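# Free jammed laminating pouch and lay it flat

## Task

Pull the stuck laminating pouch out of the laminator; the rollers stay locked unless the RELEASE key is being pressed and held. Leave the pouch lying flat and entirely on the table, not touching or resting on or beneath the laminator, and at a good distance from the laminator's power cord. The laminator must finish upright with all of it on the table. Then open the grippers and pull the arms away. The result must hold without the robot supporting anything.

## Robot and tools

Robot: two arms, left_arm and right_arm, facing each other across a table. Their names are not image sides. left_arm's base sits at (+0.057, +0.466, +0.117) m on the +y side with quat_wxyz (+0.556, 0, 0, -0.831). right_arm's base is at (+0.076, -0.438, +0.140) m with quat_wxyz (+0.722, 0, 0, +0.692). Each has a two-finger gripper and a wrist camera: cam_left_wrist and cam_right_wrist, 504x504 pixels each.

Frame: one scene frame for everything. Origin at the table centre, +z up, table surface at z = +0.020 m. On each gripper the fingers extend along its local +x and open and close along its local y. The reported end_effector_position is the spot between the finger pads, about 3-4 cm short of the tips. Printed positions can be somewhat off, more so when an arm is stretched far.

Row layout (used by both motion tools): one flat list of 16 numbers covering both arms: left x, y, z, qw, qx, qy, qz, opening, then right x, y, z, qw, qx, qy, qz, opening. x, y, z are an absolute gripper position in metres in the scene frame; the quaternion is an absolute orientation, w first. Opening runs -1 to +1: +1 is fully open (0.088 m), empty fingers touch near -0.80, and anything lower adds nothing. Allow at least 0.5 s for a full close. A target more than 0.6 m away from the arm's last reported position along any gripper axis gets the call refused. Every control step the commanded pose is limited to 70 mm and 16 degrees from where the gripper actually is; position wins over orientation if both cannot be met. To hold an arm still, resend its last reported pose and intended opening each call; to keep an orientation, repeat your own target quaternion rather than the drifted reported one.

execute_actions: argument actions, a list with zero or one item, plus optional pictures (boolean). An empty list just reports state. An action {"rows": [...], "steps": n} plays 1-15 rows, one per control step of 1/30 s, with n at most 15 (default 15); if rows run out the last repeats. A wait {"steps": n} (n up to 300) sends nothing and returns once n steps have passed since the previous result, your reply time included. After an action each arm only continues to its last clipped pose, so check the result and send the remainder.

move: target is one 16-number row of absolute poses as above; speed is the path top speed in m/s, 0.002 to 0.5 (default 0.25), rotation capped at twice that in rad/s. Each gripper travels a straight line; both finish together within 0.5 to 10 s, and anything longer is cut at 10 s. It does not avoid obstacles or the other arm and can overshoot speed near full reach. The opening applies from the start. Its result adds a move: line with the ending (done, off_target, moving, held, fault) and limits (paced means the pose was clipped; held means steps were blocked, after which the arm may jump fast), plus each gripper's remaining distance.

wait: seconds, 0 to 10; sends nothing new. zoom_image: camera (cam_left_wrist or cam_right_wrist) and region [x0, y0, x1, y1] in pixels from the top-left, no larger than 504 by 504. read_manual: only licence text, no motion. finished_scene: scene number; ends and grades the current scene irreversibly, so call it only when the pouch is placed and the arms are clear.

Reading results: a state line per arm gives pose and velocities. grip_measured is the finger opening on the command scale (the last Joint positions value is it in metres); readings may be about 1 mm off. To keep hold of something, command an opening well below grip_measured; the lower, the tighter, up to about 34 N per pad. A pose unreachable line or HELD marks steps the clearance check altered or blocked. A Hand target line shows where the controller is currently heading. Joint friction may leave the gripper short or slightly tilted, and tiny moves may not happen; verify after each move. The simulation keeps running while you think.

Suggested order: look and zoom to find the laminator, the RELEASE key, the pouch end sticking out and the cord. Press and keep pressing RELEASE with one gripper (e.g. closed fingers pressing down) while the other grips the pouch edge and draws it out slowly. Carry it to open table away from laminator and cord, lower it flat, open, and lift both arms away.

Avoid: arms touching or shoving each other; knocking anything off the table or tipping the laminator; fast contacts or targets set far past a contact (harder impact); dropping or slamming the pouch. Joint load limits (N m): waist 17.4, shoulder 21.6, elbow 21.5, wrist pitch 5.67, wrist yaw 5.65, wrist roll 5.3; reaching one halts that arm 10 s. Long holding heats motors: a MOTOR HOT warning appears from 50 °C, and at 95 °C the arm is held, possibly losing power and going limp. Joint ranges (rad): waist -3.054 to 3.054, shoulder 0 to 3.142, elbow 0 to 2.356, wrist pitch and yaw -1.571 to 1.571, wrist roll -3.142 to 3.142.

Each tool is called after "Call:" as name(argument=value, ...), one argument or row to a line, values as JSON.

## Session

Call:
execute_actions(
  actions=[],
)

Scene clock: 0.00 s of 5200.00 s.
left_arm: end_effector_position=(+0.0827, +0.2171, +0.3426) grip_measured=+0.834 end_effector_quat_wxyz=(+0.250, +0.618, -0.014, -0.745) end_effector_velocity=(+0.002, +0.002, -0.003) end_effector_angular_velocity=(+0.017, -0.014, +0.012) | right_arm: end_effector_position=(-0.1124, -0.1224, +0.3677) grip_measured=+0.824 end_effector_quat_wxyz=(+0.389, +0.471, +0.551, +0.569) end_effector_velocity=(-0.002, -0.000, -0.004) end_effector_angular_velocity=(-0.009, -0.038, +0.017)
Joint positions: left_arm=[ 0.613  1.222  1.282 -1.26   0.195  1.413  0.08 ] | right_arm=[0.764 1.357 0.438 1.039 0.461 1.567 0.079]
Joint velocities: left_arm=[-0.002  0.002 -0.002 -0.007 -0.022 -0.007  0.   ] | right_arm=[-0.002 -0.002 -0.002 -0.022 -0.022 -0.022 -0.   ]
Motor temperatures (°C, as the motors report them): left_arm=[24 28 23 23 24 22] | right_arm=[21 23 24 24 20 24]
Heat: left arm: hottest shoulder 28 °C (+0.0 °C/min); right arm: hottest elbow 24 °C (+0.0 °C/min).
Hand target (left_arm): +0.083, +0.217, +0.343; -0.250, -0.618, +0.014, +0.745
Hand target (right_arm): -0.112, -0.122, +0.368; +0.389, +0.471, +0.551, +0.569

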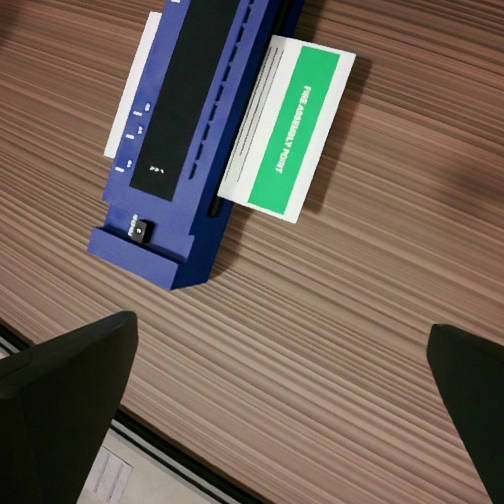

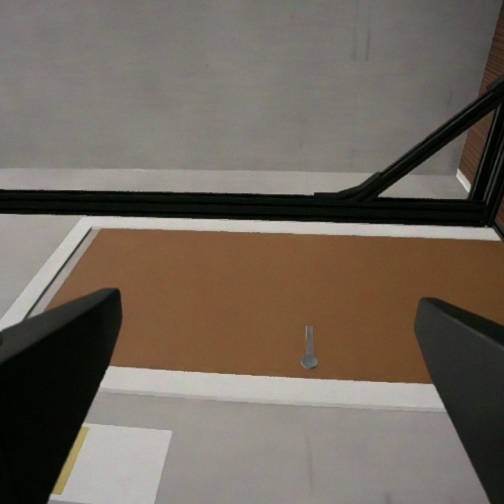

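Call:
move(
  target=[0.0,0.22,0.45,0.641,0.299,0.299,-0.641,1,0.0,-0.22,0.45,0.641,-0.299,0.299,0.641,1],
  speed=0.4,
)

Scene clock: 4.70 s of 5200.00 s.
left_arm: end_effector_position=(+0.0010, +0.2195, +0.4479) grip_measured=+0.997 end_effector_quat_wxyz=(+0.640, +0.301, +0.296, -0.642) end_effector_velocity=(-0.000, +0.004, -0.003) end_effector_angular_velocity=(+0.023, +0.002, -0.001) | right_arm: end_effector_position=(+0.0010, -0.2202, +0.4500) grip_measured=+0.988 end_effector_quat_wxyz=(+0.644, -0.293, +0.303, +0.639) end_effector_velocity=(+0.002, -0.003, -0.002) end_effector_angular_velocity=(-0.015, -0.003, -0.019)
Joint positions: left_arm=[ 0.036  1.172  1.582 -1.315 -0.228 -0.271  0.088] | right_arm=[ 0.601  1.079  1.444 -1.315  0.351  0.463  0.087]
Joint velocities: left_arm=[-0.002 -0.002 -0.002 -0.022  0.007 -0.007 -0.   ] | right_arm=[ 0.002  0.002  0.002 -0.022  0.007  0.022 -0.   ]
Motor temperatures (°C, as the motors report them): left_arm=[24 28 23 24 24 22] | right_arm=[21 23 25 25 20 24]
Heat: left arm: hottest shoulder 28 °C (+0.0 °C/min); right arm: hottest elbow 25 °C (+0.0 °C/min).
Hand target (left_arm): +0.001, +0.218, +0.450; +0.643, +0.299, +0.296, -0.640
Hand target (right_arm): +0.000, -0.219, +0.450; +0.643, -0.297, +0.301, +0.638
Off the commanded pose (left_arm): 0.002 m, 0 deg.
Off the commanded pose (right_arm): 0.001 m, 1 deg.
move: done

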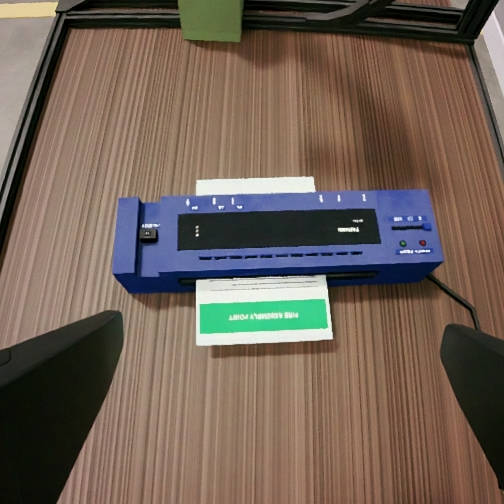

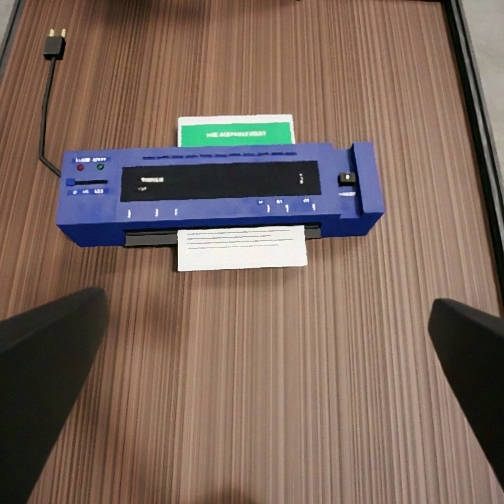

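Call:
move(
  target=[0.121,0.03,0.17,0.561,0.431,0.431,-0.561,-1,-0.028,-0.125,0.095,0.27,-0.653,-0.27,0.653,-0.2],
  speed=0.35,
)

Scene clock: 29.80 s of 5200.00 s.
left_arm: end_effector_position=(+0.1216, +0.0352, +0.1736) grip_measured=-0.798 end_effector_quat_wxyz=(+0.562, +0.430, +0.431, -0.560) end_effector_velocity=(-0.000, +0.002, -0.002) end_effector_angular_velocity=(+0.013, -0.003, +0.007) | right_arm: end_effector_position=(-0.0298, -0.1225, +0.0986) grip_measured=-0.200 end_effector_quat_wxyz=(+0.277, -0.649, -0.274, +0.653) end_effector_velocity=(+0.001, -0.002, -0.003) end_effector_angular_velocity=(-0.013, -0.006, +0.008)
Joint positions: left_arm=[ 0.556  2.035  1.506 -0.782  0.042  0.156  0.   ] | right_arm=[ 0.513  1.909  0.418  0.663  0.328 -1.224  0.029]
Joint velocities: left_arm=[-0.002  0.002 -0.002 -0.007 -0.007 -0.007  0.   ] | right_arm=[-0.002  0.002 -0.002 -0.007 -0.007 -0.007 -0.   ]
Motor temperatures (°C, as the motors report them): left_arm=[24 28 26 25 24 22] | right_arm=[21 23 27 26 20 24]
Heat: left arm: hottest shoulder 28 °C (+0.0 °C/min); right arm: hottest elbow 27 °C (+6.0 °C/min).
Hand target (left_arm): +0.122, +0.033, +0.171; +0.558, +0.431, +0.433, -0.562
Hand target (right_arm): -0.028, -0.125, +0.094; -0.270, +0.653, +0.271, -0.653
Off the commanded pose (left_arm): 0.006 m, 0 deg.
Off the commanded pose (right_arm): 0.005 m, 1 deg.
After step 90, 19.23 s passed at rest.
move: done

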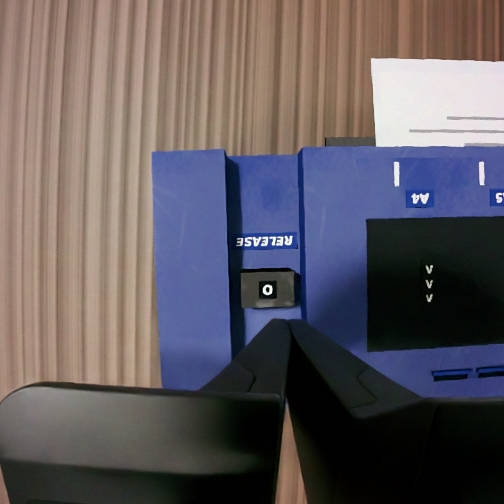

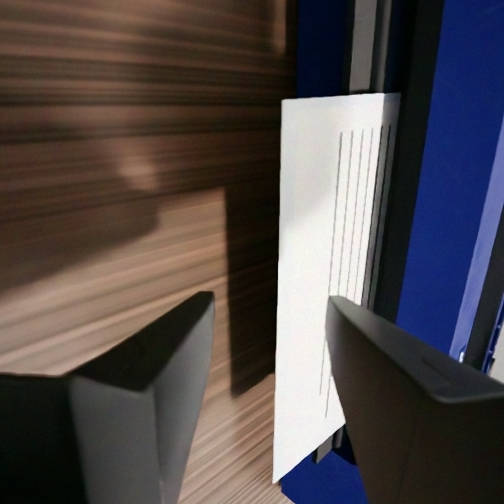

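Call:
move(
  target=[0.125,0.022,0.158,0.561,0.431,0.431,-0.561,-1,-0.016,-0.10,0.08,0.27,-0.653,-0.27,0.653,-0.2],
  speed=0.08,
)

Scene clock: 35.10 s of 5200.00 s.
left_arm: end_effector_position=(+0.1236, +0.0252, +0.1610) grip_measured=-0.798 end_effector_quat_wxyz=(+0.562, +0.430, +0.431, -0.560) end_effector_velocity=(+0.003, -0.002, +0.004) end_effector_angular_velocity=(-0.004, -0.020, +0.010) | right_arm: end_effector_position=(-0.0168, -0.0997, +0.0841) grip_measured=-0.200 end_effector_quat_wxyz=(+0.275, -0.651, -0.273, +0.653) end_effector_velocity=(-0.003, +0.001, -0.001) end_effector_angular_velocity=(-0.008, -0.002, +0.028)
Joint positions: left_arm=[ 0.557  2.088  1.534 -0.758  0.042  0.156  0.   ] | right_arm=[ 0.425  2.02   0.48   0.727  0.269 -1.292  0.029]
Joint velocities: left_arm=[-0.002 -0.002  0.012 -0.007 -0.022 -0.007  0.   ] | right_arm=[-0.002  0.002  0.007 -0.007 -0.022 -0.022 -0.   ]
Motor temperatures (°C, as the motors report them): left_arm=[24 29 27 25 24 22] | right_arm=[21 23 27 26 20 24]
Heat: left arm: hottest shoulder 29 °C (+1.7 °C/min); right arm: hottest elbow 27 °C (+5.1 °C/min).
Hand target (left_arm): +0.125, +0.022, +0.158; +0.561, +0.431, +0.431, -0.561
Hand target (right_arm): -0.016, -0.100, +0.080; -0.270, +0.653, +0.270, -0.653
Off the commanded pose (left_arm): 0.005 m, 0 deg.
Off the commanded pose (right_arm): 0.004 m, 1 deg.
After step 90, 1.50 s passed at rest.
move: done

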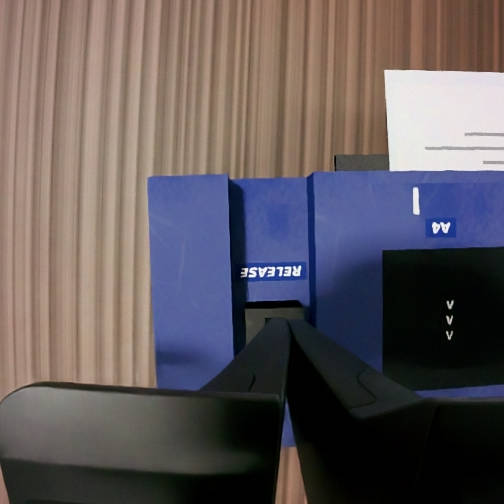

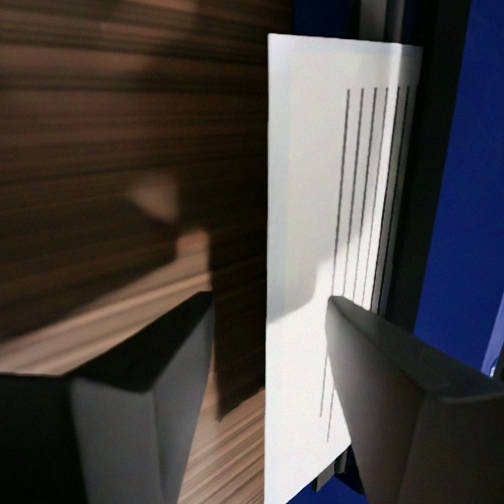

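Call:
move(
  target=[0.128,0.026,0.152,0.561,0.431,0.431,-0.561,-1,-0.016,-0.081,0.079,0.27,-0.653,-0.27,0.653,-0.2],
  speed=0.04,
)

Call:
move(
  target=[0.128,0.026,0.152,0.561,0.431,0.431,-0.561,-1,-0.016,-0.079,0.096,0.27,-0.653,-0.27,0.653,-0.2],
  speed=0.03,
)

Scene clock: 39.00 s of 5200.00 s.
left_arm: end_effector_position=(+0.1279, +0.0233, +0.1594) grip_measured=-0.798 end_effector_quat_wxyz=(+0.566, +0.426, +0.426, -0.562) end_effector_velocity=(-0.001, +0.004, -0.004) end_effector_angular_velocity=(+0.018, -0.002, +0.007) | right_arm: end_effector_position=(-0.0170, -0.0801, +0.0843) grip_measured=-0.200 end_effector_quat_wxyz=(+0.277, -0.650, -0.274, +0.653) end_effector_velocity=(+0.001, -0.003, -0.004) end_effector_angular_velocity=(-0.022, +0.003, -0.002)
Joint positions: left_arm=[ 0.565  2.088  1.523 -0.732  0.042  0.164  0.   ] | right_arm=[ 0.398  2.051  0.553  0.695  0.251 -1.311  0.029]
Joint velocities: left_arm=[-0.002  0.002 -0.007 -0.007 -0.007 -0.007  0.   ] | right_arm=[-0.002  0.002  0.002 -0.022 -0.007  0.007  0.   ]
Motor temperatures (°C, as the motors report them): left_arm=[24 30 27 25 24 22] | right_arm=[21 24 27 27 20 24]
Heat: left arm: hottest shoulder 30 °C (+3.1 °C/min); right arm: hottest elbow 27 °C (+4.6 °C/min).
Hand target (left_arm): +0.128, +0.026, +0.152; +0.561, +0.431, +0.431, -0.561
Hand target (right_arm): -0.016, -0.081, +0.079; -0.270, +0.654, +0.270, -0.653
Off the commanded pose (left_arm): 0.008 m, 1 deg.
Off the commanded pose (right_arm): 0.005 m, 1 deg.
After step 90, 0.13 s passed at rest.
move: done

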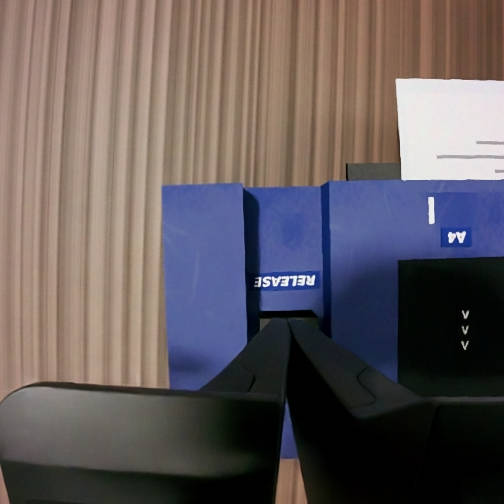

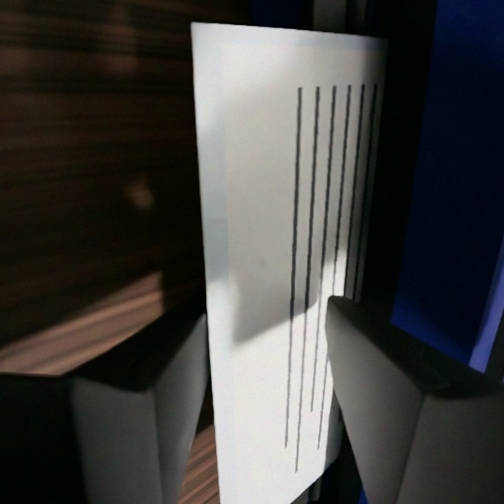

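Scene clock: 39.73 s of 5200.00 s.
left_arm: end_effector_position=(+0.1279, +0.0233, +0.1594) grip_measured=-0.798 end_effector_quat_wxyz=(+0.566, +0.426, +0.426, -0.562) end_effector_velocity=(-0.001, +0.003, -0.002) end_effector_angular_velocity=(+0.016, -0.017, +0.006) | right_arm: end_effector_position=(-0.0162, -0.0820, +0.0919) grip_measured=-0.200 end_effector_quat_wxyz=(+0.267, -0.656, -0.267, +0.654) end_effector_velocity=(-0.002, -0.002, -0.001) end_effector_angular_velocity=(-0.017, -0.004, +0.028)
Joint positions: left_arm=[ 0.565  2.088  1.523 -0.732  0.042  0.164  0.   ] | right_arm=[ 0.397  1.997  0.561  0.606  0.248 -1.313  0.029]
Joint velocities: left_arm=[-0.007 -0.002 -0.007 -0.007 -0.022 -0.007  0.   ] | right_arm=[-0.002 -0.007  0.002 -0.022 -0.022 -0.022 -0.   ]
Motor temperatures (°C, as the motors report them): left_arm=[24 30 27 25 24 22] | right_arm=[21 24 27 27 20 24]
Heat: left arm: hottest shoulder 30 °C (+3.0 °C/min); right arm: hottest elbow 27 °C (+4.5 °C/min).
Hand target (left_arm): +0.128, +0.026, +0.152; +0.561, +0.431, +0.431, -0.561
Hand target (right_arm): -0.016, -0.079, +0.096; -0.270, +0.653, +0.270, -0.653
Off the commanded pose (left_arm): 0.008 m, 1 deg.
Off the commanded pose (right_arm): 0.005 m, 1 deg.
move: done

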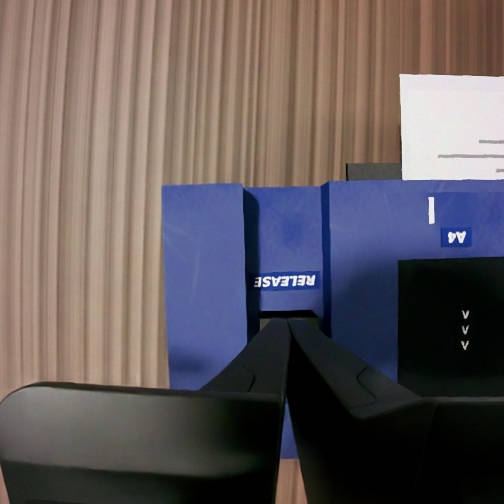

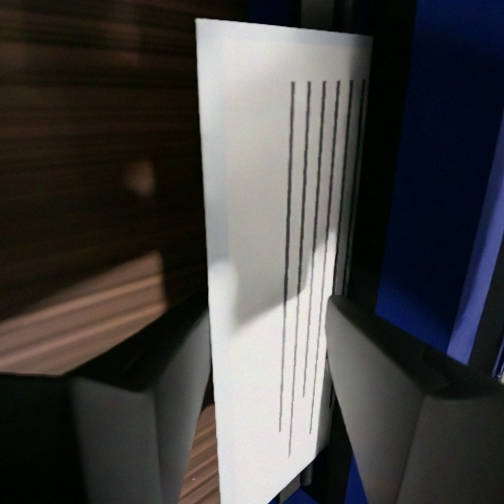

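Call:
execute_actions(
  actions=[
    {"rows":[[0.127,0.029,0.152,0.561,0.431,0.431,-0.561,-1,-0.016,-0.080,0.094,0.27,-0.653,-0.27,0.653,-0.26],[0.127,0.029,0.151,0.561,0.431,0.431,-0.561,-1,-0.016,-0.081,0.093,0.27,-0.653,-0.27,0.653,-0.32],[0.127,0.029,0.15,0.561,0.431,0.431,-0.561,-1,-0.016,-0.082,0.092,0.27,-0.653,-0.27,0.653,-0.38],[0.127,0.029,0.149,0.561,0.431,0.431,-0.561,-1,-0.016,-0.083,0.091,0.27,-0.653,-0.27,0.653,-0.44],[0.127,0.029,0.148,0.561,0.431,0.431,-0.561,-1,-0.016,-0.084,0.09,0.27,-0.653,-0.27,0.653,-0.5],[0.127,0.03,0.147,0.561,0.431,0.431,-0.561,-1,-0.016,-0.085,0.089,0.27,-0.653,-0.27,0.653,-0.55],[0.127,0.03,0.146,0.561,0.431,0.431,-0.561,-1,-0.016,-0.086,0.088,0.27,-0.653,-0.27,0.653,-0.6],[0.127,0.03,0.145,0.561,0.431,0.431,-0.561,-1,-0.016,-0.087,0.087,0.27,-0.653,-0.27,0.653,-0.65],[0.127,0.03,0.144,0.561,0.431,0.431,-0.561,-1,-0.016,-0.088,0.086,0.27,-0.653,-0.27,0.653,-0.7],[0.127,0.03,0.143,0.561,0.431,0.431,-0.561,-1,-0.016,-0.088,0.085,0.27,-0.653,-0.27,0.653,-0.74],[0.127,0.03,0.142,0.561,0.431,0.431,-0.561,-1,-0.016,-0.088,0.085,0.27,-0.653,-0.27,0.653,-0.78],[0.127,0.03,0.141,0.561,0.431,0.431,-0.561,-1,-0.016,-0.088,0.085,0.27,-0.653,-0.27,0.653,-0.85]],"steps":15},
  ],
  pictures=false,
)

Call:
move(
  target=[0.127,0.034,0.118,0.561,0.431,0.431,-0.561,-1,-0.016,-0.088,0.085,0.27,-0.653,-0.27,0.653,-1],
  speed=0.025,
)

Scene clock: 49.77 s of 5200.00 s.
left_arm: end_effector_position=(+0.1272, +0.0273, +0.1487) grip_measured=-0.798 end_effector_quat_wxyz=(+0.566, +0.427, +0.426, -0.562) end_effector_velocity=(-0.003, +0.005, -0.009) end_effector_angular_velocity=(+0.011, +0.011, +0.003) | right_arm: end_effector_position=(-0.0162, -0.0872, +0.0888) grip_measured=-0.794 end_effector_quat_wxyz=(+0.271, -0.652, -0.273, +0.654) end_effector_velocity=(+0.001, +0.003, +0.004) end_effector_angular_velocity=(+0.023, -0.013, +0.008)
Joint positions: left_arm=[ 0.565  2.088  1.479 -0.688  0.042  0.164  0.   ] | right_arm=[ 0.403  2.011  0.529  0.669  0.25  -1.313  0.   ]
Joint velocities: left_arm=[-0.002  0.002 -0.032  0.022  0.007 -0.007  0.   ] | right_arm=[-0.002 -0.002 -0.002  0.022  0.007 -0.022 -0.006]
Motor temperatures (°C, as the motors report them): left_arm=[24 32 27 25 24 22] | right_arm=[21 26 27 27 20 24]
Heat: left arm: hottest shoulder 32 °C (+4.8 °C/min); right arm: hottest elbow 27 °C (+3.6 °C/min).
Hand target (left_arm): +0.127, +0.030, +0.141; +0.561, +0.431, +0.431, -0.561
Hand target (right_arm): -0.016, -0.088, +0.085; -0.270, +0.653, +0.270, -0.653
Off the commanded pose (left_arm): 0.008 m, 1 deg.
Off the commanded pose (right_arm): 0.004 m, 0 deg.
Steps of this call (steps 1 to 90: nothing new was sent; then 6.53 s passed at rest; steps 91 to 105: all 15 steps of this action). Readings (end_effector_position):
91: left_arm (+0.1279, +0.0235, +0.1588) | right_arm (-0.0161, -0.0820, +0.0919)
92: left_arm (+0.1278, +0.0240, +0.1579) | right_arm (-0.0162, -0.0820, +0.0919)
94: left_arm (+0.1276, +0.0252, +0.1559) | right_arm (-0.0163, -0.0830, +0.0916)
98: left_arm (+0.1272, +0.0275, +0.1516) | right_arm (-0.0162, -0.0865, +0.0903)
105: the state above

Scene clock: 51.47 s of 5200.00 s.
left_arm: end_effector_position=(+0.1272, +0.0276, +0.1346) grip_measured=-0.798 end_effector_quat_wxyz=(+0.572, +0.421, +0.418, -0.566) end_effector_velocity=(-0.003, +0.002, -0.000) end_effector_angular_velocity=(+0.006, +0.010, +0.002) | right_arm: end_effector_position=(-0.0161, -0.0866, +0.0894) grip_measured=-0.799 end_effector_quat_wxyz=(+0.271, -0.652, -0.276, +0.652) end_effector_velocity=(-0.000, +0.001, +0.001) end_effector_angular_velocity=(+0.005, +0.002, +0.008)
Joint positions: left_arm=[ 0.565  2.093  1.419 -0.6    0.042  0.165  0.   ] | right_arm=[ 0.402  2.011  0.529  0.673  0.251 -1.318  0.   ]
Joint velocities: left_arm=[-0.002 -0.002 -0.002 -0.007  0.007 -0.007  0.   ] | right_arm=[-0.002 -0.002 -0.002  0.007 -0.007 -0.007  0.   ]
Motor temperatures (°C, as the motors report them): left_arm=[24 32 27 25 24 22] | right_arm=[21 26 27 27 20 24]
Heat: left arm: hottest shoulder 32 °C (+4.7 °C/min); right arm: hottest elbow 27 °C (+3.5 °C/min).
Hand target (left_arm): +0.127, +0.035, +0.119; +0.561, +0.431, +0.431, -0.561
Hand target (right_arm): -0.016, -0.088, +0.085; -0.270, +0.653, +0.270, -0.653
Off the commanded pose (left_arm): 0.018 m, 2 deg.
Off the commanded pose (right_arm): 0.005 m, 1 deg.
move: off_target (left_arm)

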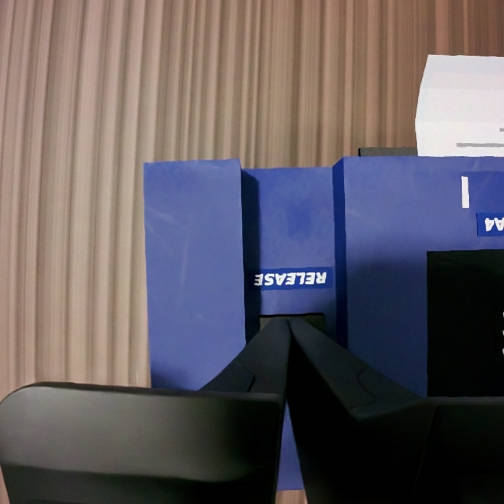

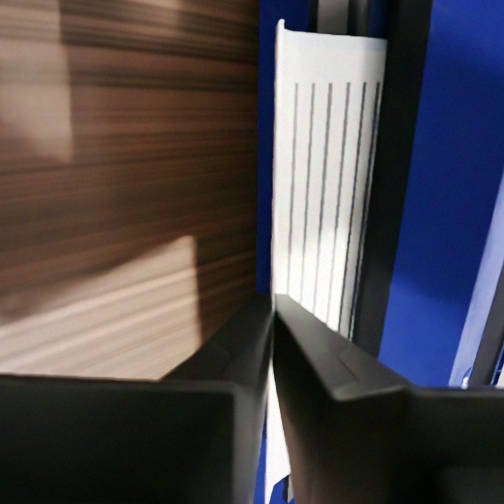

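Gripped, key down. Pull in increments.

Call:
execute_actions(
  actions=[
    {"rows":[[0.127,0.034,0.116,0.561,0.431,0.431,-0.561,-1,-0.016,-0.096,0.083,0.27,-0.653,-0.27,0.653,-1]],"steps":8},
  ],
  pictures=false,
)

Call:
execute_actions(
  actions=[
    {"rows":[[0.127,0.034,0.116,0.561,0.431,0.431,-0.561,-1,-0.016,-0.104,0.082,0.27,-0.653,-0.27,0.653,-1]],"steps":8},
  ],
  pictures=false,
)

Call:
execute_actions(
  actions=[
    {"rows":[[0.127,0.034,0.116,0.561,0.431,0.431,-0.561,-1,-0.016,-0.112,0.082,0.27,-0.653,-0.27,0.653,-1]],"steps":8},
  ],
  pictures=false,
)

Call:
execute_actions(
  actions=[
    {"rows":[[0.127,0.034,0.116,0.561,0.431,0.431,-0.561,-1,-0.016,-0.12,0.082,0.27,-0.653,-0.27,0.653,-1]],"steps":10},
  ],
)

Scene clock: 57.73 s of 5200.00 s.
left_arm: end_effector_position=(+0.1272, +0.0275, +0.1328) grip_measured=-0.798 end_effector_quat_wxyz=(+0.572, +0.421, +0.418, -0.566) end_effector_velocity=(+0.002, +0.002, -0.000) end_effector_angular_velocity=(+0.008, -0.003, +0.012) | right_arm: end_effector_position=(-0.0158, -0.0886, +0.0903) grip_measured=-0.798 end_effector_quat_wxyz=(+0.277, -0.649, -0.279, +0.651) end_effector_velocity=(+0.001, -0.007, -0.003) end_effector_angular_velocity=(-0.013, -0.005, +0.013)
Joint positions: left_arm=[ 0.565  2.096  1.416 -0.594  0.042  0.165  0.   ] | right_arm=[ 0.406  2.011  0.512  0.703  0.258 -1.314  0.   ]
Joint velocities: left_arm=[ 0.002 -0.002 -0.002 -0.007 -0.007 -0.007  0.   ] | right_arm=[ 0.002 -0.002 -0.022  0.007 -0.007 -0.007  0.   ]
Motor temperatures (°C, as the motors report them): left_arm=[24 32 26 25 24 22] | right_arm=[21 26 26 28 20 24]
Heat: left arm: hottest shoulder 32 °C (+4.2 °C/min); right arm: hottest wrist pitch 28 °C (+4.2 °C/min).
Hand target (left_arm): +0.127, +0.034, +0.117; +0.561, +0.431, +0.431, -0.561
Hand target (right_arm): -0.016, -0.096, +0.083; -0.270, +0.654, +0.270, -0.653
Off the commanded pose (left_arm): 0.018 m, 2 deg.
Off the commanded pose (right_arm): 0.010 m, 1 deg.
Steps of this call (steps 1 to 180: nothing new was sent; steps 181 to 188: all 8 steps of this action). Readings (end_effector_position):
181: left_arm (+0.1272, +0.0276, +0.1345) | right_arm (-0.0160, -0.0868, +0.0896)
182: left_arm (+0.1272, +0.0275, +0.1342) | right_arm (-0.0160, -0.0873, +0.0900)
184: left_arm (+0.1272, +0.0275, +0.1335) | right_arm (-0.0158, -0.0879, +0.0903)
188: the state above

Scene clock: 58.00 s of 5200.00 s.
left_arm: end_effector_position=(+0.1272, +0.0276, +0.1327) grip_measured=-0.798 end_effector_quat_wxyz=(+0.572, +0.421, +0.418, -0.566) end_effector_velocity=(-0.002, -0.001, +0.001) end_effector_angular_velocity=(-0.006, -0.006, +0.002) | right_arm: end_effector_position=(-0.0154, -0.0910, +0.0912) grip_measured=-0.796 end_effector_quat_wxyz=(+0.285, -0.648, -0.281, +0.649) end_effector_velocity=(-0.000, -0.005, -0.002) end_effector_angular_velocity=(-0.013, +0.006, +0.003)
Joint positions: left_arm=[ 0.565  2.096  1.415 -0.593  0.042  0.165  0.   ] | right_arm=[ 0.412  2.011  0.494  0.733  0.271 -1.305  0.   ]
Joint velocities: left_arm=[-0.007 -0.002 -0.002  0.007 -0.007 -0.007  0.   ] | right_arm=[ 0.002 -0.007 -0.012 -0.007 -0.007  0.007 -0.   ]
Motor temperatures (°C, as the motors report them): left_arm=[24 32 26 25 24 22] | right_arm=[21 26 26 28 20 24]
Heat: left arm: hottest shoulder 32 °C (+4.1 °C/min); right arm: hottest wrist pitch 28 °C (+4.1 °C/min).
Hand target (left_arm): +0.127, +0.035, +0.117; +0.561, +0.431, +0.431, -0.561
Hand target (right_arm): -0.016, -0.104, +0.082; -0.270, +0.654, +0.270, -0.653
Off the commanded pose (left_arm): 0.018 m, 2 deg.
Off the commanded pose (right_arm): 0.016 m, 2 deg.
Steps of this call (steps 1 to 8: all 8 steps of this action). Readings (end_effector_position):
1: left_arm (+0.1272, +0.0275, +0.1328) | right_arm (-0.0155, -0.0894, +0.0902)
2: left_arm (+0.1272, +0.0275, +0.1328) | right_arm (-0.0155, -0.0900, +0.0906)
4: left_arm (+0.1272, +0.0276, +0.1327) | right_arm (-0.0155, -0.0907, +0.0909)
8: the state above

Scene clock: 58.27 s of 5200.00 s.
left_arm: end_effector_position=(+0.1272, +0.0262, +0.1332) grip_measured=-0.798 end_effector_quat_wxyz=(+0.573, +0.419, +0.417, -0.568) end_effector_velocity=(+0.003, +0.006, -0.001) end_effector_angular_velocity=(+0.025, -0.015, +0.016) | right_arm: end_effector_position=(-0.0156, -0.0936, +0.0934) grip_measured=-0.795 end_effector_quat_wxyz=(+0.293, -0.646, -0.283, +0.646) end_effector_velocity=(-0.001, +0.001, +0.006) end_effector_angular_velocity=(+0.023, +0.020, -0.002)
Joint positions: left_arm=[ 0.566  2.096  1.415 -0.587  0.046  0.166  0.   ] | right_arm=[ 0.422  2.005  0.477  0.757  0.285 -1.296  0.   ]
Joint velocities: left_arm=[ 0.002 -0.002 -0.002 -0.022 -0.022 -0.007  0.   ] | right_arm=[-0.002 -0.017 -0.012  0.022 -0.007  0.007 -0.   ]
Motor temperatures (°C, as the motors report them): left_arm=[24 32 26 25 24 22] | right_arm=[21 26 26 28 20 24]
Heat: left arm: hottest shoulder 32 °C (+4.1 °C/min); right arm: hottest wrist pitch 28 °C (+4.1 °C/min).
Hand target (left_arm): +0.127, +0.034, +0.117; +0.561, +0.431, +0.431, -0.561
Hand target (right_arm): -0.016, -0.112, +0.082; -0.270, +0.654, +0.270, -0.653
Off the commanded pose (left_arm): 0.019 m, 3 deg.
Off the commanded pose (right_arm): 0.022 m, 3 deg.
Steps of this call (steps 1 to 8: all 8 steps of this action). Readings (end_effector_position):
1: left_arm (+0.1272, +0.0275, +0.1327) | right_arm (-0.0153, -0.0916, +0.0913)
2: left_arm (+0.1273, +0.0270, +0.1329) | right_arm (-0.0153, -0.0923, +0.0918)
4: left_arm (+0.1272, +0.0264, +0.1331) | right_arm (-0.0155, -0.0933, +0.0926)
8: the state above

Scene clock: 58.60 s of 5200.00 s.
left_arm: end_effector_position=(+0.1272, +0.0259, +0.1330) grip_measured=-0.798 end_effector_quat_wxyz=(+0.573, +0.418, +0.417, -0.569) end_effector_velocity=(+0.001, +0.005, -0.001) end_effector_angular_velocity=(+0.025, -0.015, +0.011) | right_arm: end_effector_position=(-0.0151, -0.1144, +0.0851) grip_measured=-0.800 end_effector_quat_wxyz=(+0.275, -0.655, -0.276, +0.648) end_effector_velocity=(-0.001, +0.002, +0.002) end_effector_angular_velocity=(+0.013, -0.004, +0.018)
Joint positions: left_arm=[ 0.567  2.097  1.415 -0.585  0.047  0.166  0.   ] | right_arm=[ 0.448  1.995  0.422  0.757  0.296 -1.284  0.   ]
Joint velocities: left_arm=[-0.002 -0.002 -0.002 -0.022 -0.022 -0.007  0.   ] | right_arm=[-0.002  0.002 -0.002  0.022 -0.007 -0.022  0.   ]
Motor temperatures (°C, as the motors report them): left_arm=[24 32 26 25 24 22] | right_arm=[21 26 26 28 20 24]
Heat: left arm: hottest shoulder 32 °C (+4.1 °C/min); right arm: hottest wrist pitch 28 °C (+4.1 °C/min).
Hand target (left_arm): +0.127, +0.034, +0.117; +0.561, +0.431, +0.431, -0.561
Hand target (right_arm): -0.016, -0.120, +0.082; -0.270, +0.654, +0.270, -0.653
Off the commanded pose (left_arm): 0.019 m, 3 deg.
Off the commanded pose (right_arm): 0.007 m, 1 deg.
Steps of this call (steps 1 to 10: all 10 steps of this action). Readings (end_effector_position):
1: left_arm (+0.1272, +0.0262, +0.1332) | right_arm (-0.0155, -0.0942, +0.0937)
2: left_arm (+0.1272, +0.0260, +0.1332) | right_arm (-0.0156, -0.0950, +0.0946)
4: left_arm (+0.1272, +0.0258, +0.1333) | right_arm (-0.0157, -0.1019, +0.0918)
8: left_arm (+0.1272, +0.0259, +0.1330) | right_arm (-0.0153, -0.1141, +0.0852)
10: the state above

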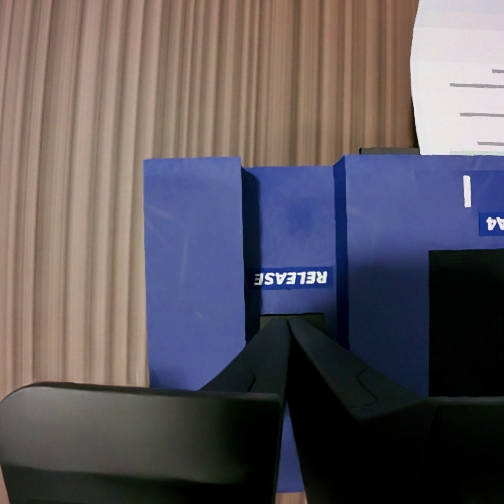

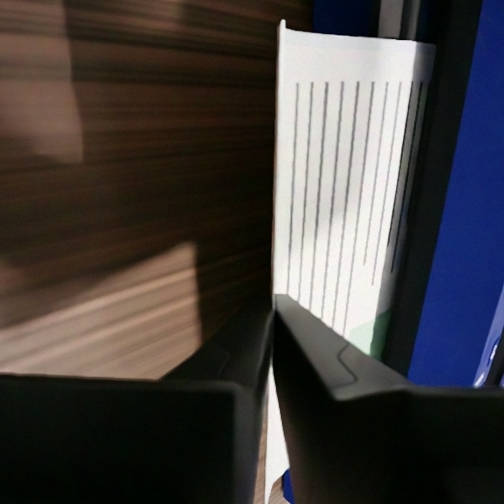

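Call:
execute_actions(
  actions=[
    {"rows":[[0.127,0.035,0.114,0.561,0.431,0.431,-0.561,-1,-0.015,-0.128,0.079,0.27,-0.653,-0.27,0.653,-1]],"steps":7},
  ],
  pictures=false,
)

Call:
execute_actions(
  actions=[
    {"rows":[[0.127,0.035,0.114,0.561,0.431,0.431,-0.561,-1,-0.015,-0.136,0.078,0.27,-0.653,-0.27,0.653,-1]],"steps":7},
  ],
  pictures=false,
)

Call:
execute_actions(
  actions=[
    {"rows":[[0.127,0.035,0.114,0.561,0.431,0.431,-0.561,-1,-0.015,-0.144,0.078,0.27,-0.653,-0.27,0.653,-1]],"steps":7},
  ],
  pictures=false,
)

Call:
execute_actions(
  actions=[
    {"rows":[[0.127,0.035,0.114,0.561,0.431,0.431,-0.561,-1,-0.015,-0.147,0.078,0.27,-0.653,-0.27,0.653,-1],[0.127,0.035,0.114,0.561,0.431,0.431,-0.561,-1,-0.015,-0.149,0.078,0.27,-0.653,-0.27,0.653,-1],[0.127,0.035,0.114,0.561,0.431,0.431,-0.561,-1,-0.015,-0.151,0.078,0.27,-0.653,-0.27,0.653,-1],[0.127,0.035,0.114,0.561,0.431,0.431,-0.561,-1,-0.015,-0.153,0.078,0.27,-0.653,-0.27,0.653,-1],[0.127,0.035,0.114,0.561,0.431,0.431,-0.561,-1,-0.015,-0.155,0.078,0.27,-0.653,-0.27,0.653,-1],[0.127,0.035,0.114,0.561,0.431,0.431,-0.561,-1,-0.015,-0.157,0.078,0.27,-0.653,-0.27,0.653,-1],[0.127,0.035,0.114,0.561,0.431,0.431,-0.561,-1,-0.015,-0.159,0.078,0.27,-0.653,-0.27,0.653,-1],[0.127,0.035,0.114,0.561,0.431,0.431,-0.561,-1,-0.015,-0.161,0.078,0.27,-0.653,-0.27,0.653,-1],[0.127,0.035,0.114,0.561,0.431,0.431,-0.561,-1,-0.015,-0.163,0.078,0.27,-0.653,-0.27,0.653,-1],[0.127,0.035,0.114,0.561,0.431,0.431,-0.561,-1,-0.015,-0.165,0.078,0.27,-0.653,-0.27,0.653,-1]],"steps":15},
  ],
)

Scene clock: 70.60 s of 5200.00 s.
left_arm: end_effector_position=(+0.1272, +0.0259, +0.1324) grip_measured=-0.798 end_effector_quat_wxyz=(+0.573, +0.418, +0.416, -0.569) end_effector_velocity=(-0.004, -0.000, -0.001) end_effector_angular_velocity=(-0.004, +0.009, -0.003) | right_arm: end_effector_position=(-0.0148, -0.1164, +0.0870) grip_measured=-0.798 end_effector_quat_wxyz=(+0.284, -0.650, -0.280, +0.647) end_effector_velocity=(-0.000, -0.004, -0.001) end_effector_angular_velocity=(-0.000, -0.010, +0.023)
Joint positions: left_arm=[ 0.567  2.097  1.413 -0.581  0.047  0.166  0.   ] | right_arm=[ 0.453  1.995  0.402  0.796  0.304 -1.276  0.   ]
Joint velocities: left_arm=[-0.007 -0.002 -0.007  0.007  0.007 -0.007  0.   ] | right_arm=[ 0.002  0.002 -0.017  0.022 -0.007 -0.022  0.   ]
Motor temperatures (°C, as the motors report them): left_arm=[24 33 26 25 24 22] | right_arm=[21 27 26 28 20 24]
Heat: left arm: hottest shoulder 33 °C (+5.0 °C/min); right arm: hottest wrist pitch 28 °C (+3.0 °C/min).
Hand target (left_arm): +0.127, +0.036, +0.115; +0.561, +0.431, +0.431, -0.561
Hand target (right_arm): -0.015, -0.128, +0.079; -0.270, +0.654, +0.270, -0.653
Off the commanded pose (left_arm): 0.021 m, 3 deg.
Off the commanded pose (right_arm): 0.014 m, 2 deg.
Steps of this call (steps 1 to 353: nothing new was sent; steps 354 to 360: all 7 steps of this action). Readings (end_effector_position):
354: left_arm (+0.1272, +0.0260, +0.1329) | right_arm (-0.0150, -0.1148, +0.0854)
355: left_arm (+0.1272, +0.0260, +0.1328) | right_arm (-0.0150, -0.1153, +0.0861)
357: left_arm (+0.1272, +0.0261, +0.1325) | right_arm (-0.0148, -0.1162, +0.0866)
360: the state above

Scene clock: 70.83 s of 5200.00 s.
left_arm: end_effector_position=(+0.1272, +0.0260, +0.1323) grip_measured=-0.798 end_effector_quat_wxyz=(+0.573, +0.418, +0.416, -0.569) end_effector_velocity=(+0.001, +0.007, -0.003) end_effector_angular_velocity=(+0.028, +0.004, +0.026) | right_arm: end_effector_position=(-0.0143, -0.1276, +0.0835) grip_measured=-0.798 end_effector_quat_wxyz=(+0.279, -0.652, -0.278, +0.648) end_effector_velocity=(+0.005, -0.011, -0.005) end_effector_angular_velocity=(-0.018, -0.008, +0.008)
Joint positions: left_arm=[ 0.567  2.097  1.412 -0.58   0.047  0.166  0.   ] | right_arm=[ 0.469  1.995  0.367  0.817  0.311 -1.266  0.   ]
Joint velocities: left_arm=[ 0.002 -0.002 -0.007 -0.022 -0.007 -0.022  0.   ] | right_arm=[-0.002  0.002 -0.037  0.022 -0.007 -0.007  0.   ]
Motor temperatures (°C, as the motors report them): left_arm=[24 33 26 25 24 22] | right_arm=[21 27 26 28 20 24]
Heat: left arm: hottest shoulder 33 °C (+5.1 °C/min); right arm: hottest wrist pitch 28 °C (+2.0 °C/min).
Hand target (left_arm): +0.127, +0.036, +0.115; +0.561, +0.431, +0.431, -0.561
Hand target (right_arm): -0.015, -0.136, +0.078; -0.270, +0.654, +0.270, -0.653
Off the commanded pose (left_arm): 0.020 m, 3 deg.
Off the commanded pose (right_arm): 0.010 m, 1 deg.
Steps of this call (steps 1 to 7: all 7 steps of this action). Readings (end_effector_position):
1: left_arm (+0.1272, +0.0260, +0.1323) | right_arm (-0.0147, -0.1170, +0.0872)
2: left_arm (+0.1272, +0.0260, +0.1323) | right_arm (-0.0146, -0.1177, +0.0877)
4: left_arm (+0.1272, +0.0260, +0.1324) | right_arm (-0.0145, -0.1208, +0.0865)
7: the state above

Scene clock: 71.07 s of 5200.00 s.
left_arm: end_effector_position=(+0.1272, +0.0260, +0.1323) grip_measured=-0.798 end_effector_quat_wxyz=(+0.573, +0.418, +0.416, -0.569) end_effector_velocity=(-0.000, +0.001, +0.001) end_effector_angular_velocity=(+0.006, -0.018, +0.006) | right_arm: end_effector_position=(-0.0140, -0.1298, +0.0855) grip_measured=-0.795 end_effector_quat_wxyz=(+0.288, -0.649, -0.279, +0.647) end_effector_velocity=(+0.002, -0.006, +0.001) end_effector_angular_velocity=(+0.004, -0.010, -0.008)
Joint positions: left_arm=[ 0.567  2.097  1.412 -0.58   0.047  0.166  0.   ] | right_arm=[ 0.476  1.991  0.351  0.843  0.322 -1.254  0.   ]
Joint velocities: left_arm=[-0.007 -0.002  0.002 -0.007 -0.022 -0.007  0.   ] | right_arm=[ 0.012 -0.012 -0.022  0.007  0.022  0.007  0.   ]
Motor temperatures (°C, as the motors report them): left_arm=[24 33 26 25 24 22] | right_arm=[21 27 26 28 20 24]
Heat: left arm: hottest shoulder 33 °C (+5.1 °C/min); right arm: hottest wrist pitch 28 °C (+2.0 °C/min).
Hand target (left_arm): +0.127, +0.035, +0.115; +0.561, +0.431, +0.431, -0.561
Hand target (right_arm): -0.015, -0.144, +0.078; -0.270, +0.654, +0.270, -0.653
Off the commanded pose (left_arm): 0.020 m, 3 deg.
Off the commanded pose (right_arm): 0.016 m, 2 deg.
Steps of this call (steps 1 to 7: all 7 steps of this action). Readings (end_effector_position):
1: left_arm (+0.1272, +0.0260, +0.1323) | right_arm (-0.0141, -0.1282, +0.0836)
2: left_arm (+0.1272, +0.0260, +0.1323) | right_arm (-0.0140, -0.1288, +0.0841)
4: left_arm (+0.1272, +0.0260, +0.1323) | right_arm (-0.0140, -0.1295, +0.0850)
7: the state above

Scene clock: 71.57 s of 5200.00 s.
left_arm: end_effector_position=(+0.1271, +0.0259, +0.1323) grip_measured=-0.798 end_effector_quat_wxyz=(+0.573, +0.418, +0.416, -0.569) end_effector_velocity=(-0.000, +0.002, -0.000) end_effector_angular_velocity=(+0.008, -0.003, +0.007) | right_arm: end_effector_position=(-0.0129, -0.1533, +0.0833) grip_measured=-0.796 end_effector_quat_wxyz=(+0.285, -0.652, -0.276, +0.646) end_effector_velocity=(-0.001, -0.003, +0.004) end_effector_angular_velocity=(+0.018, +0.019, -0.008)
Joint positions: left_arm=[ 0.567  2.097  1.412 -0.58   0.047  0.166  0.   ] | right_arm=[ 0.523  1.974  0.273  0.881  0.358 -1.216  0.   ]
Joint velocities: left_arm=[-0.002 -0.002 -0.002 -0.007 -0.007 -0.007  0.   ] | right_arm=[ 0.012 -0.017 -0.022  0.022  0.007  0.022  0.   ]
Motor temperatures (°C, as the motors report them): left_arm=[24 33 26 25 24 22] | right_arm=[21 27 26 28 20 24]
Heat: left arm: hottest shoulder 33 °C (+5.0 °C/min); right arm: hottest wrist pitch 28 °C (+2.0 °C/min).
Hand target (left_arm): +0.127, +0.035, +0.115; +0.561, +0.431, +0.431, -0.561
Hand target (right_arm): -0.015, -0.165, +0.078; -0.270, +0.654, +0.270, -0.653
Off the commanded pose (left_arm): 0.020 m, 3 deg.
Off the commanded pose (right_arm): 0.013 m, 2 deg.
Steps of this call (steps 1 to 15: all 15 steps of this action). Readings (end_effector_position):
1: left_arm (+0.1272, +0.0260, +0.1323) | right_arm (-0.0139, -0.1302, +0.0856)
2: left_arm (+0.1272, +0.0260, +0.1323) | right_arm (-0.0139, -0.1307, +0.0860)
4: left_arm (+0.1272, +0.0260, +0.1323) | right_arm (-0.0139, -0.1365, +0.0840)
8: left_arm (+0.1271, +0.0259, +0.1323) | right_arm (-0.0132, -0.1506, +0.0793)
15: the state above

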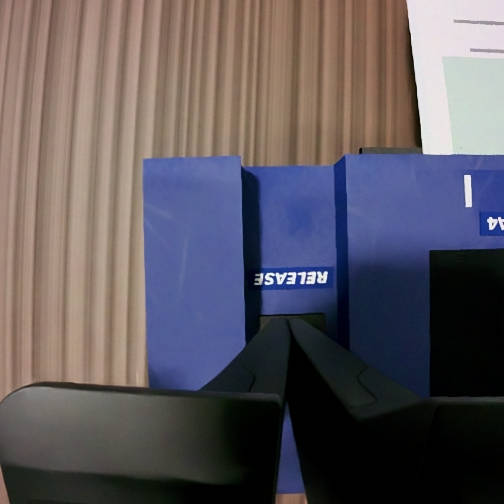

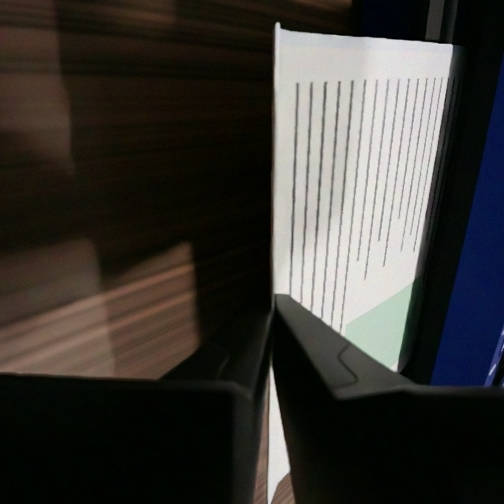

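Call:
execute_actions(
  actions=[
    {"rows":[[0.127,0.035,0.114,0.561,0.431,0.431,-0.561,-1,-0.014,-0.168,0.079,0.268,-0.654,-0.268,0.654,-1],[0.127,0.035,0.114,0.561,0.431,0.431,-0.561,-1,-0.014,-0.171,0.079,0.266,-0.655,-0.266,0.655,-1],[0.127,0.035,0.114,0.561,0.431,0.431,-0.561,-1,-0.014,-0.174,0.079,0.264,-0.656,-0.264,0.656,-1],[0.127,0.035,0.114,0.561,0.431,0.431,-0.561,-1,-0.014,-0.177,0.08,0.262,-0.657,-0.262,0.657,-1],[0.127,0.035,0.114,0.561,0.431,0.431,-0.561,-1,-0.014,-0.18,0.08,0.26,-0.658,-0.26,0.658,-1],[0.127,0.035,0.114,0.561,0.431,0.431,-0.561,-1,-0.014,-0.183,0.08,0.258,-0.658,-0.258,0.658,-1],[0.127,0.035,0.114,0.561,0.431,0.431,-0.561,-1,-0.014,-0.186,0.081,0.256,-0.659,-0.256,0.659,-1],[0.127,0.035,0.114,0.561,0.431,0.431,-0.561,-1,-0.014,-0.189,0.081,0.254,-0.66,-0.254,0.66,-1],[0.127,0.035,0.114,0.561,0.431,0.431,-0.561,-1,-0.014,-0.192,0.081,0.252,-0.661,-0.252,0.661,-1],[0.127,0.035,0.114,0.561,0.431,0.431,-0.561,-1,-0.014,-0.195,0.082,0.25,-0.661,-0.25,0.661,-1],[0.127,0.035,0.114,0.561,0.431,0.431,-0.561,-1,-0.014,-0.198,0.082,0.248,-0.662,-0.248,0.662,-1],[0.127,0.035,0.114,0.561,0.431,0.431,-0.561,-1,-0.014,-0.201,0.082,0.246,-0.663,-0.246,0.663,-1],[0.127,0.035,0.114,0.561,0.431,0.431,-0.561,-1,-0.014,-0.204,0.083,0.244,-0.664,-0.244,0.664,-1],[0.127,0.035,0.114,0.561,0.431,0.431,-0.561,-1,-0.014,-0.207,0.083,0.242,-0.664,-0.242,0.664,-1],[0.127,0.035,0.114,0.561,0.431,0.431,-0.561,-1,-0.014,-0.21,0.083,0.242,-0.664,-0.242,0.664,-1]],"steps":15},
  ],
  pictures=false,
)

Call:
execute_actions(
  actions=[
    {"rows":[[0.127,0.035,0.114,0.561,0.431,0.431,-0.561,-1,-0.014,-0.214,0.084,0.242,-0.664,-0.242,0.664,-1]],"steps":12},
  ],
)

Scene clock: 83.00 s of 5200.00 s.
left_arm: end_effector_position=(+0.1270, +0.0252, +0.1324) grip_measured=-0.798 end_effector_quat_wxyz=(+0.573, +0.417, +0.415, -0.571) end_effector_velocity=(-0.009, -0.010, +0.005) end_effector_angular_velocity=(-0.049, +0.048, -0.002) | right_arm: end_effector_position=(-0.0120, -0.1892, +0.0882) grip_measured=-0.796 end_effector_quat_wxyz=(+0.267, -0.662, -0.254, +0.653) end_effector_velocity=(-0.012, -0.028, +0.049) end_effector_angular_velocity=(+0.090, +0.090, -0.089)
Joint positions: left_arm=[ 0.567  2.097  1.411 -0.576  0.049  0.166  0.   ] | right_arm=[ 0.601  1.822  0.188  0.728  0.389 -1.127  0.   ]
Joint velocities: left_arm=[-0.007 -0.002  0.002  0.037  0.051 -0.022  0.   ] | right_arm=[ 0.173 -0.388 -0.1   -0.256  0.139  0.242  0.001]
Motor temperatures (°C, as the motors report them): left_arm=[24 33 25 24 24 22] | right_arm=[21 27 25 27 20 24]
Heat: left arm: hottest shoulder 33 °C (+5.1 °C/min); right arm: hottest shoulder 27 °C (+0.0 °C/min).
Hand target (left_arm): +0.127, +0.036, +0.115; +0.561, +0.431, +0.431, -0.561
Hand target (right_arm): -0.013, -0.209, +0.082; -0.243, +0.664, +0.243, -0.664
Off the commanded pose (left_arm): 0.021 m, 3 deg.
Off the commanded pose (right_arm): 0.022 m, 3 deg.
Steps of this call (steps 1 to 328: nothing new was sent; steps 329 to 343: all 15 steps of this action). Readings (end_effector_position):
329: left_arm (+0.1272, +0.0259, +0.1323) | right_arm (-0.0133, -0.1536, +0.0843)
330: left_arm (+0.1272, +0.0259, +0.1323) | right_arm (-0.0131, -0.1541, +0.0848)
332: left_arm (+0.1271, +0.0258, +0.1323) | right_arm (-0.0130, -0.1554, +0.0870)
336: left_arm (+0.1271, +0.0257, +0.1323) | right_arm (-0.0127, -0.1732, +0.0827)
343: the state above

Scene clock: 83.40 s of 5200.00 s.
left_arm: end_effector_position=(+0.1266, +0.0249, +0.1324) grip_measured=-0.798 end_effector_quat_wxyz=(+0.573, +0.416, +0.415, -0.571) end_effector_velocity=(-0.000, +0.000, +0.003) end_effector_angular_velocity=(-0.001, -0.005, +0.007) | right_arm: end_effector_position=(-0.0130, -0.2140, +0.0825) grip_measured=-0.805 end_effector_quat_wxyz=(+0.237, -0.669, -0.243, +0.661) end_effector_velocity=(+0.034, -0.035, -0.013) end_effector_angular_velocity=(-0.050, -0.048, -0.112)
Joint positions: left_arm=[ 0.566  2.097  1.411 -0.575  0.051  0.166  0.   ] | right_arm=[ 0.658  1.772  0.145  0.648  0.385 -1.08   0.   ]
Joint velocities: left_arm=[-0.002 -0.007  0.002 -0.007 -0.007 -0.007  0.   ] | right_arm=[ 0.017 -0.007 -0.11  -0.007  0.081  0.11   0.   ]
Motor temperatures (°C, as the motors report them): left_arm=[24 33 25 24 24 22] | right_arm=[21 27 25 27 20 24]
Heat: left arm: hottest shoulder 33 °C (+5.0 °C/min); right arm: hottest shoulder 27 °C (+0.0 °C/min).
Hand target (left_arm): +0.127, +0.035, +0.115; +0.561, +0.431, +0.431, -0.561
Hand target (right_arm): -0.014, -0.214, +0.084; -0.242, +0.665, +0.242, -0.664
Off the commanded pose (left_arm): 0.021 m, 3 deg.
Off the commanded pose (right_arm): 0.002 m, 1 deg.
Steps of this call (steps 1 to 12: all 12 steps of this action). Readings (end_effector_position):
1: left_arm (+0.1270, +0.0249, +0.1326) | right_arm (-0.0124, -0.1902, +0.0898)
2: left_arm (+0.1269, +0.0247, +0.1326) | right_arm (-0.0127, -0.1912, +0.0914)
4: left_arm (+0.1267, +0.0243, +0.1327) | right_arm (-0.0132, -0.1923, +0.0935)
8: left_arm (+0.1266, +0.0247, +0.1324) | right_arm (-0.0134, -0.2056, +0.0870)
12: the state above

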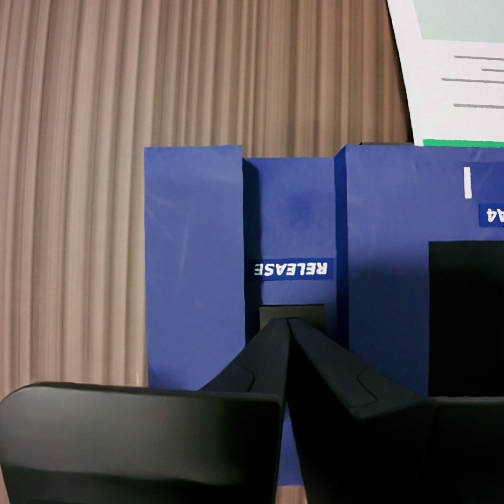

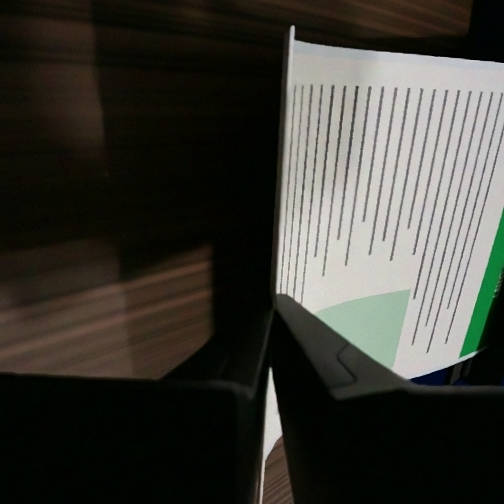

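Call:
move(
  target=[0.125,0.04,0.19,0.561,0.431,0.431,-0.561,-1,-0.028,-0.262,0.10,0.195,-0.68,-0.195,0.68,-1],
  speed=0.06,
)

Call:
move(
  target=[0.05,0.1,0.33,0.664,0.242,0.242,-0.664,1,-0.062,-0.305,0.074,0.153,-0.69,-0.153,0.69,-1],
  speed=0.15,
)

Scene clock: 88.97 s of 5200.00 s.
left_arm: end_effector_position=(+0.1234, +0.0428, +0.1796) grip_measured=-0.798 end_effector_quat_wxyz=(+0.553, +0.434, +0.441, -0.558) end_effector_velocity=(-0.002, -0.001, +0.001) end_effector_angular_velocity=(-0.006, -0.010, -0.013) | right_arm: end_effector_position=(-0.0262, -0.2638, +0.0983) grip_measured=-0.805 end_effector_quat_wxyz=(+0.191, -0.683, -0.193, +0.678) end_effector_velocity=(+0.000, -0.005, -0.002) end_effector_angular_velocity=(-0.026, +0.005, +0.005)
Joint positions: left_arm=[ 0.566  2.023  1.517 -0.835  0.051  0.166  0.   ] | right_arm=[ 0.868  1.439  0.169  0.089  0.399 -0.826  0.   ]
Joint velocities: left_arm=[-0.007 -0.002 -0.002  0.007 -0.007  0.007  0.   ] | right_arm=[ 0.002 -0.007 -0.002 -0.022 -0.022  0.007  0.   ]
Motor temperatures (°C, as the motors report them): left_arm=[24 33 26 24 24 22] | right_arm=[21 27 25 27 20 24]
Heat: left arm: hottest shoulder 33 °C (+5.1 °C/min); right arm: hottest shoulder 27 °C (+0.0 °C/min).
Hand target (left_arm): +0.125, +0.040, +0.190; +0.561, +0.431, +0.431, -0.561
Hand target (right_arm): -0.028, -0.263, +0.100; -0.195, +0.680, +0.194, -0.680
Off the commanded pose (left_arm): 0.011 m, 2 deg.
Off the commanded pose (right_arm): 0.003 m, 1 deg.
move: off_target (left_arm)

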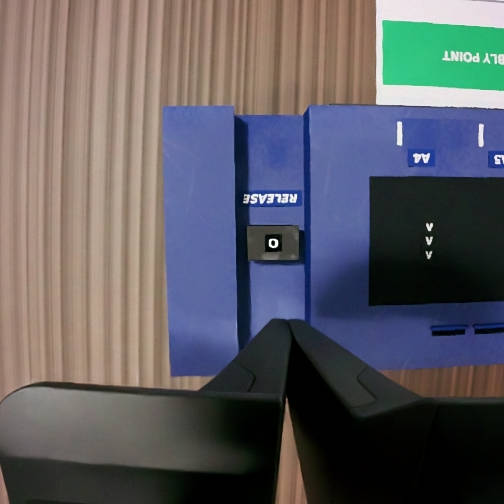

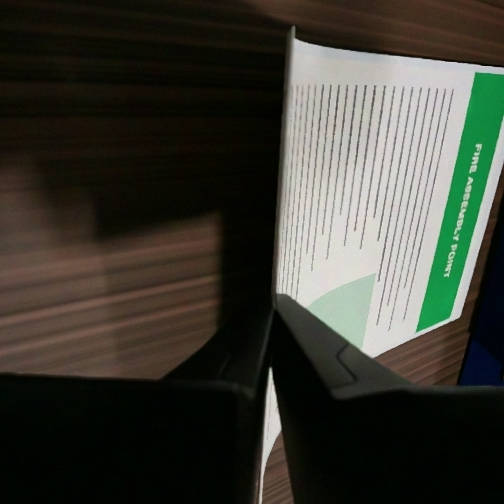

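Scene clock: 91.47 s of 5200.00 s.
left_arm: end_effector_position=(+0.0501, +0.0956, +0.3283) grip_measured=+0.997 end_effector_quat_wxyz=(+0.664, +0.244, +0.243, -0.664) end_effector_velocity=(+0.003, +0.005, -0.008) end_effector_angular_velocity=(+0.022, -0.009, +0.019) | right_arm: end_effector_position=(-0.0615, -0.3044, +0.0750) grip_measured=-0.805 end_effector_quat_wxyz=(+0.156, -0.689, -0.154, +0.690) end_effector_velocity=(-0.002, -0.001, -0.000) end_effector_angular_velocity=(-0.003, +0.007, +0.011)
Joint positions: left_arm=[ 0.366  1.311  1.046 -0.438 -0.02  -0.014  0.088] | right_arm=[ 1.149  1.634  0.245  0.027  0.393 -0.503  0.   ]
Joint velocities: left_arm=[-0.002 -0.007 -0.022 -0.007 -0.022 -0.007 -0.   ] | right_arm=[ 0.002 -0.002 -0.002  0.007 -0.007 -0.007  0.   ]
Motor temperatures (°C, as the motors report them): left_arm=[24 34 26 25 24 22] | right_arm=[21 27 25 27 20 24]
Heat: left arm: hottest shoulder 34 °C (+6.0 °C/min); right arm: hottest shoulder 27 °C (+0.0 °C/min).
Hand target (left_arm): +0.050, +0.098, +0.329; +0.666, +0.242, +0.242, -0.663
Hand target (right_arm): -0.062, -0.306, +0.074; -0.153, +0.691, +0.152, -0.690
Off the commanded pose (left_arm): 0.005 m, 0 deg.
Off the commanded pose (right_arm): 0.001 m, 0 deg.
move: done

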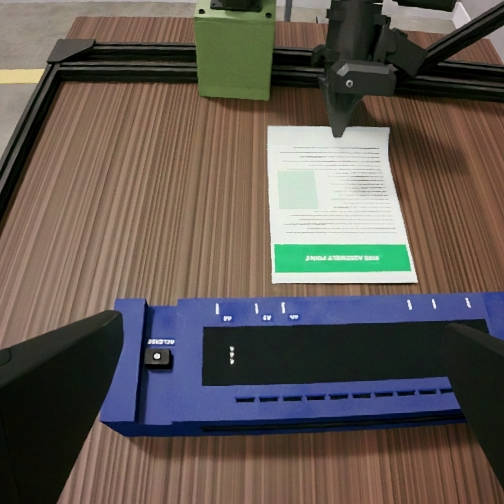

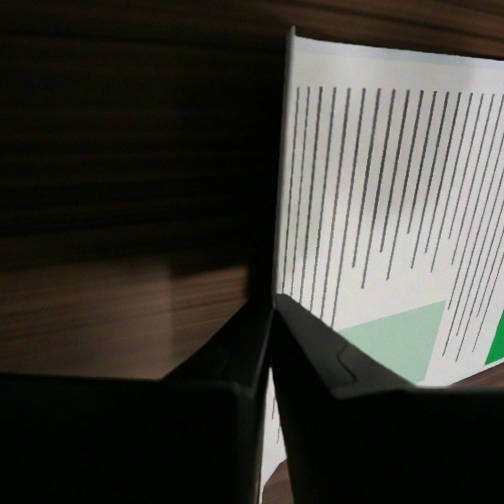

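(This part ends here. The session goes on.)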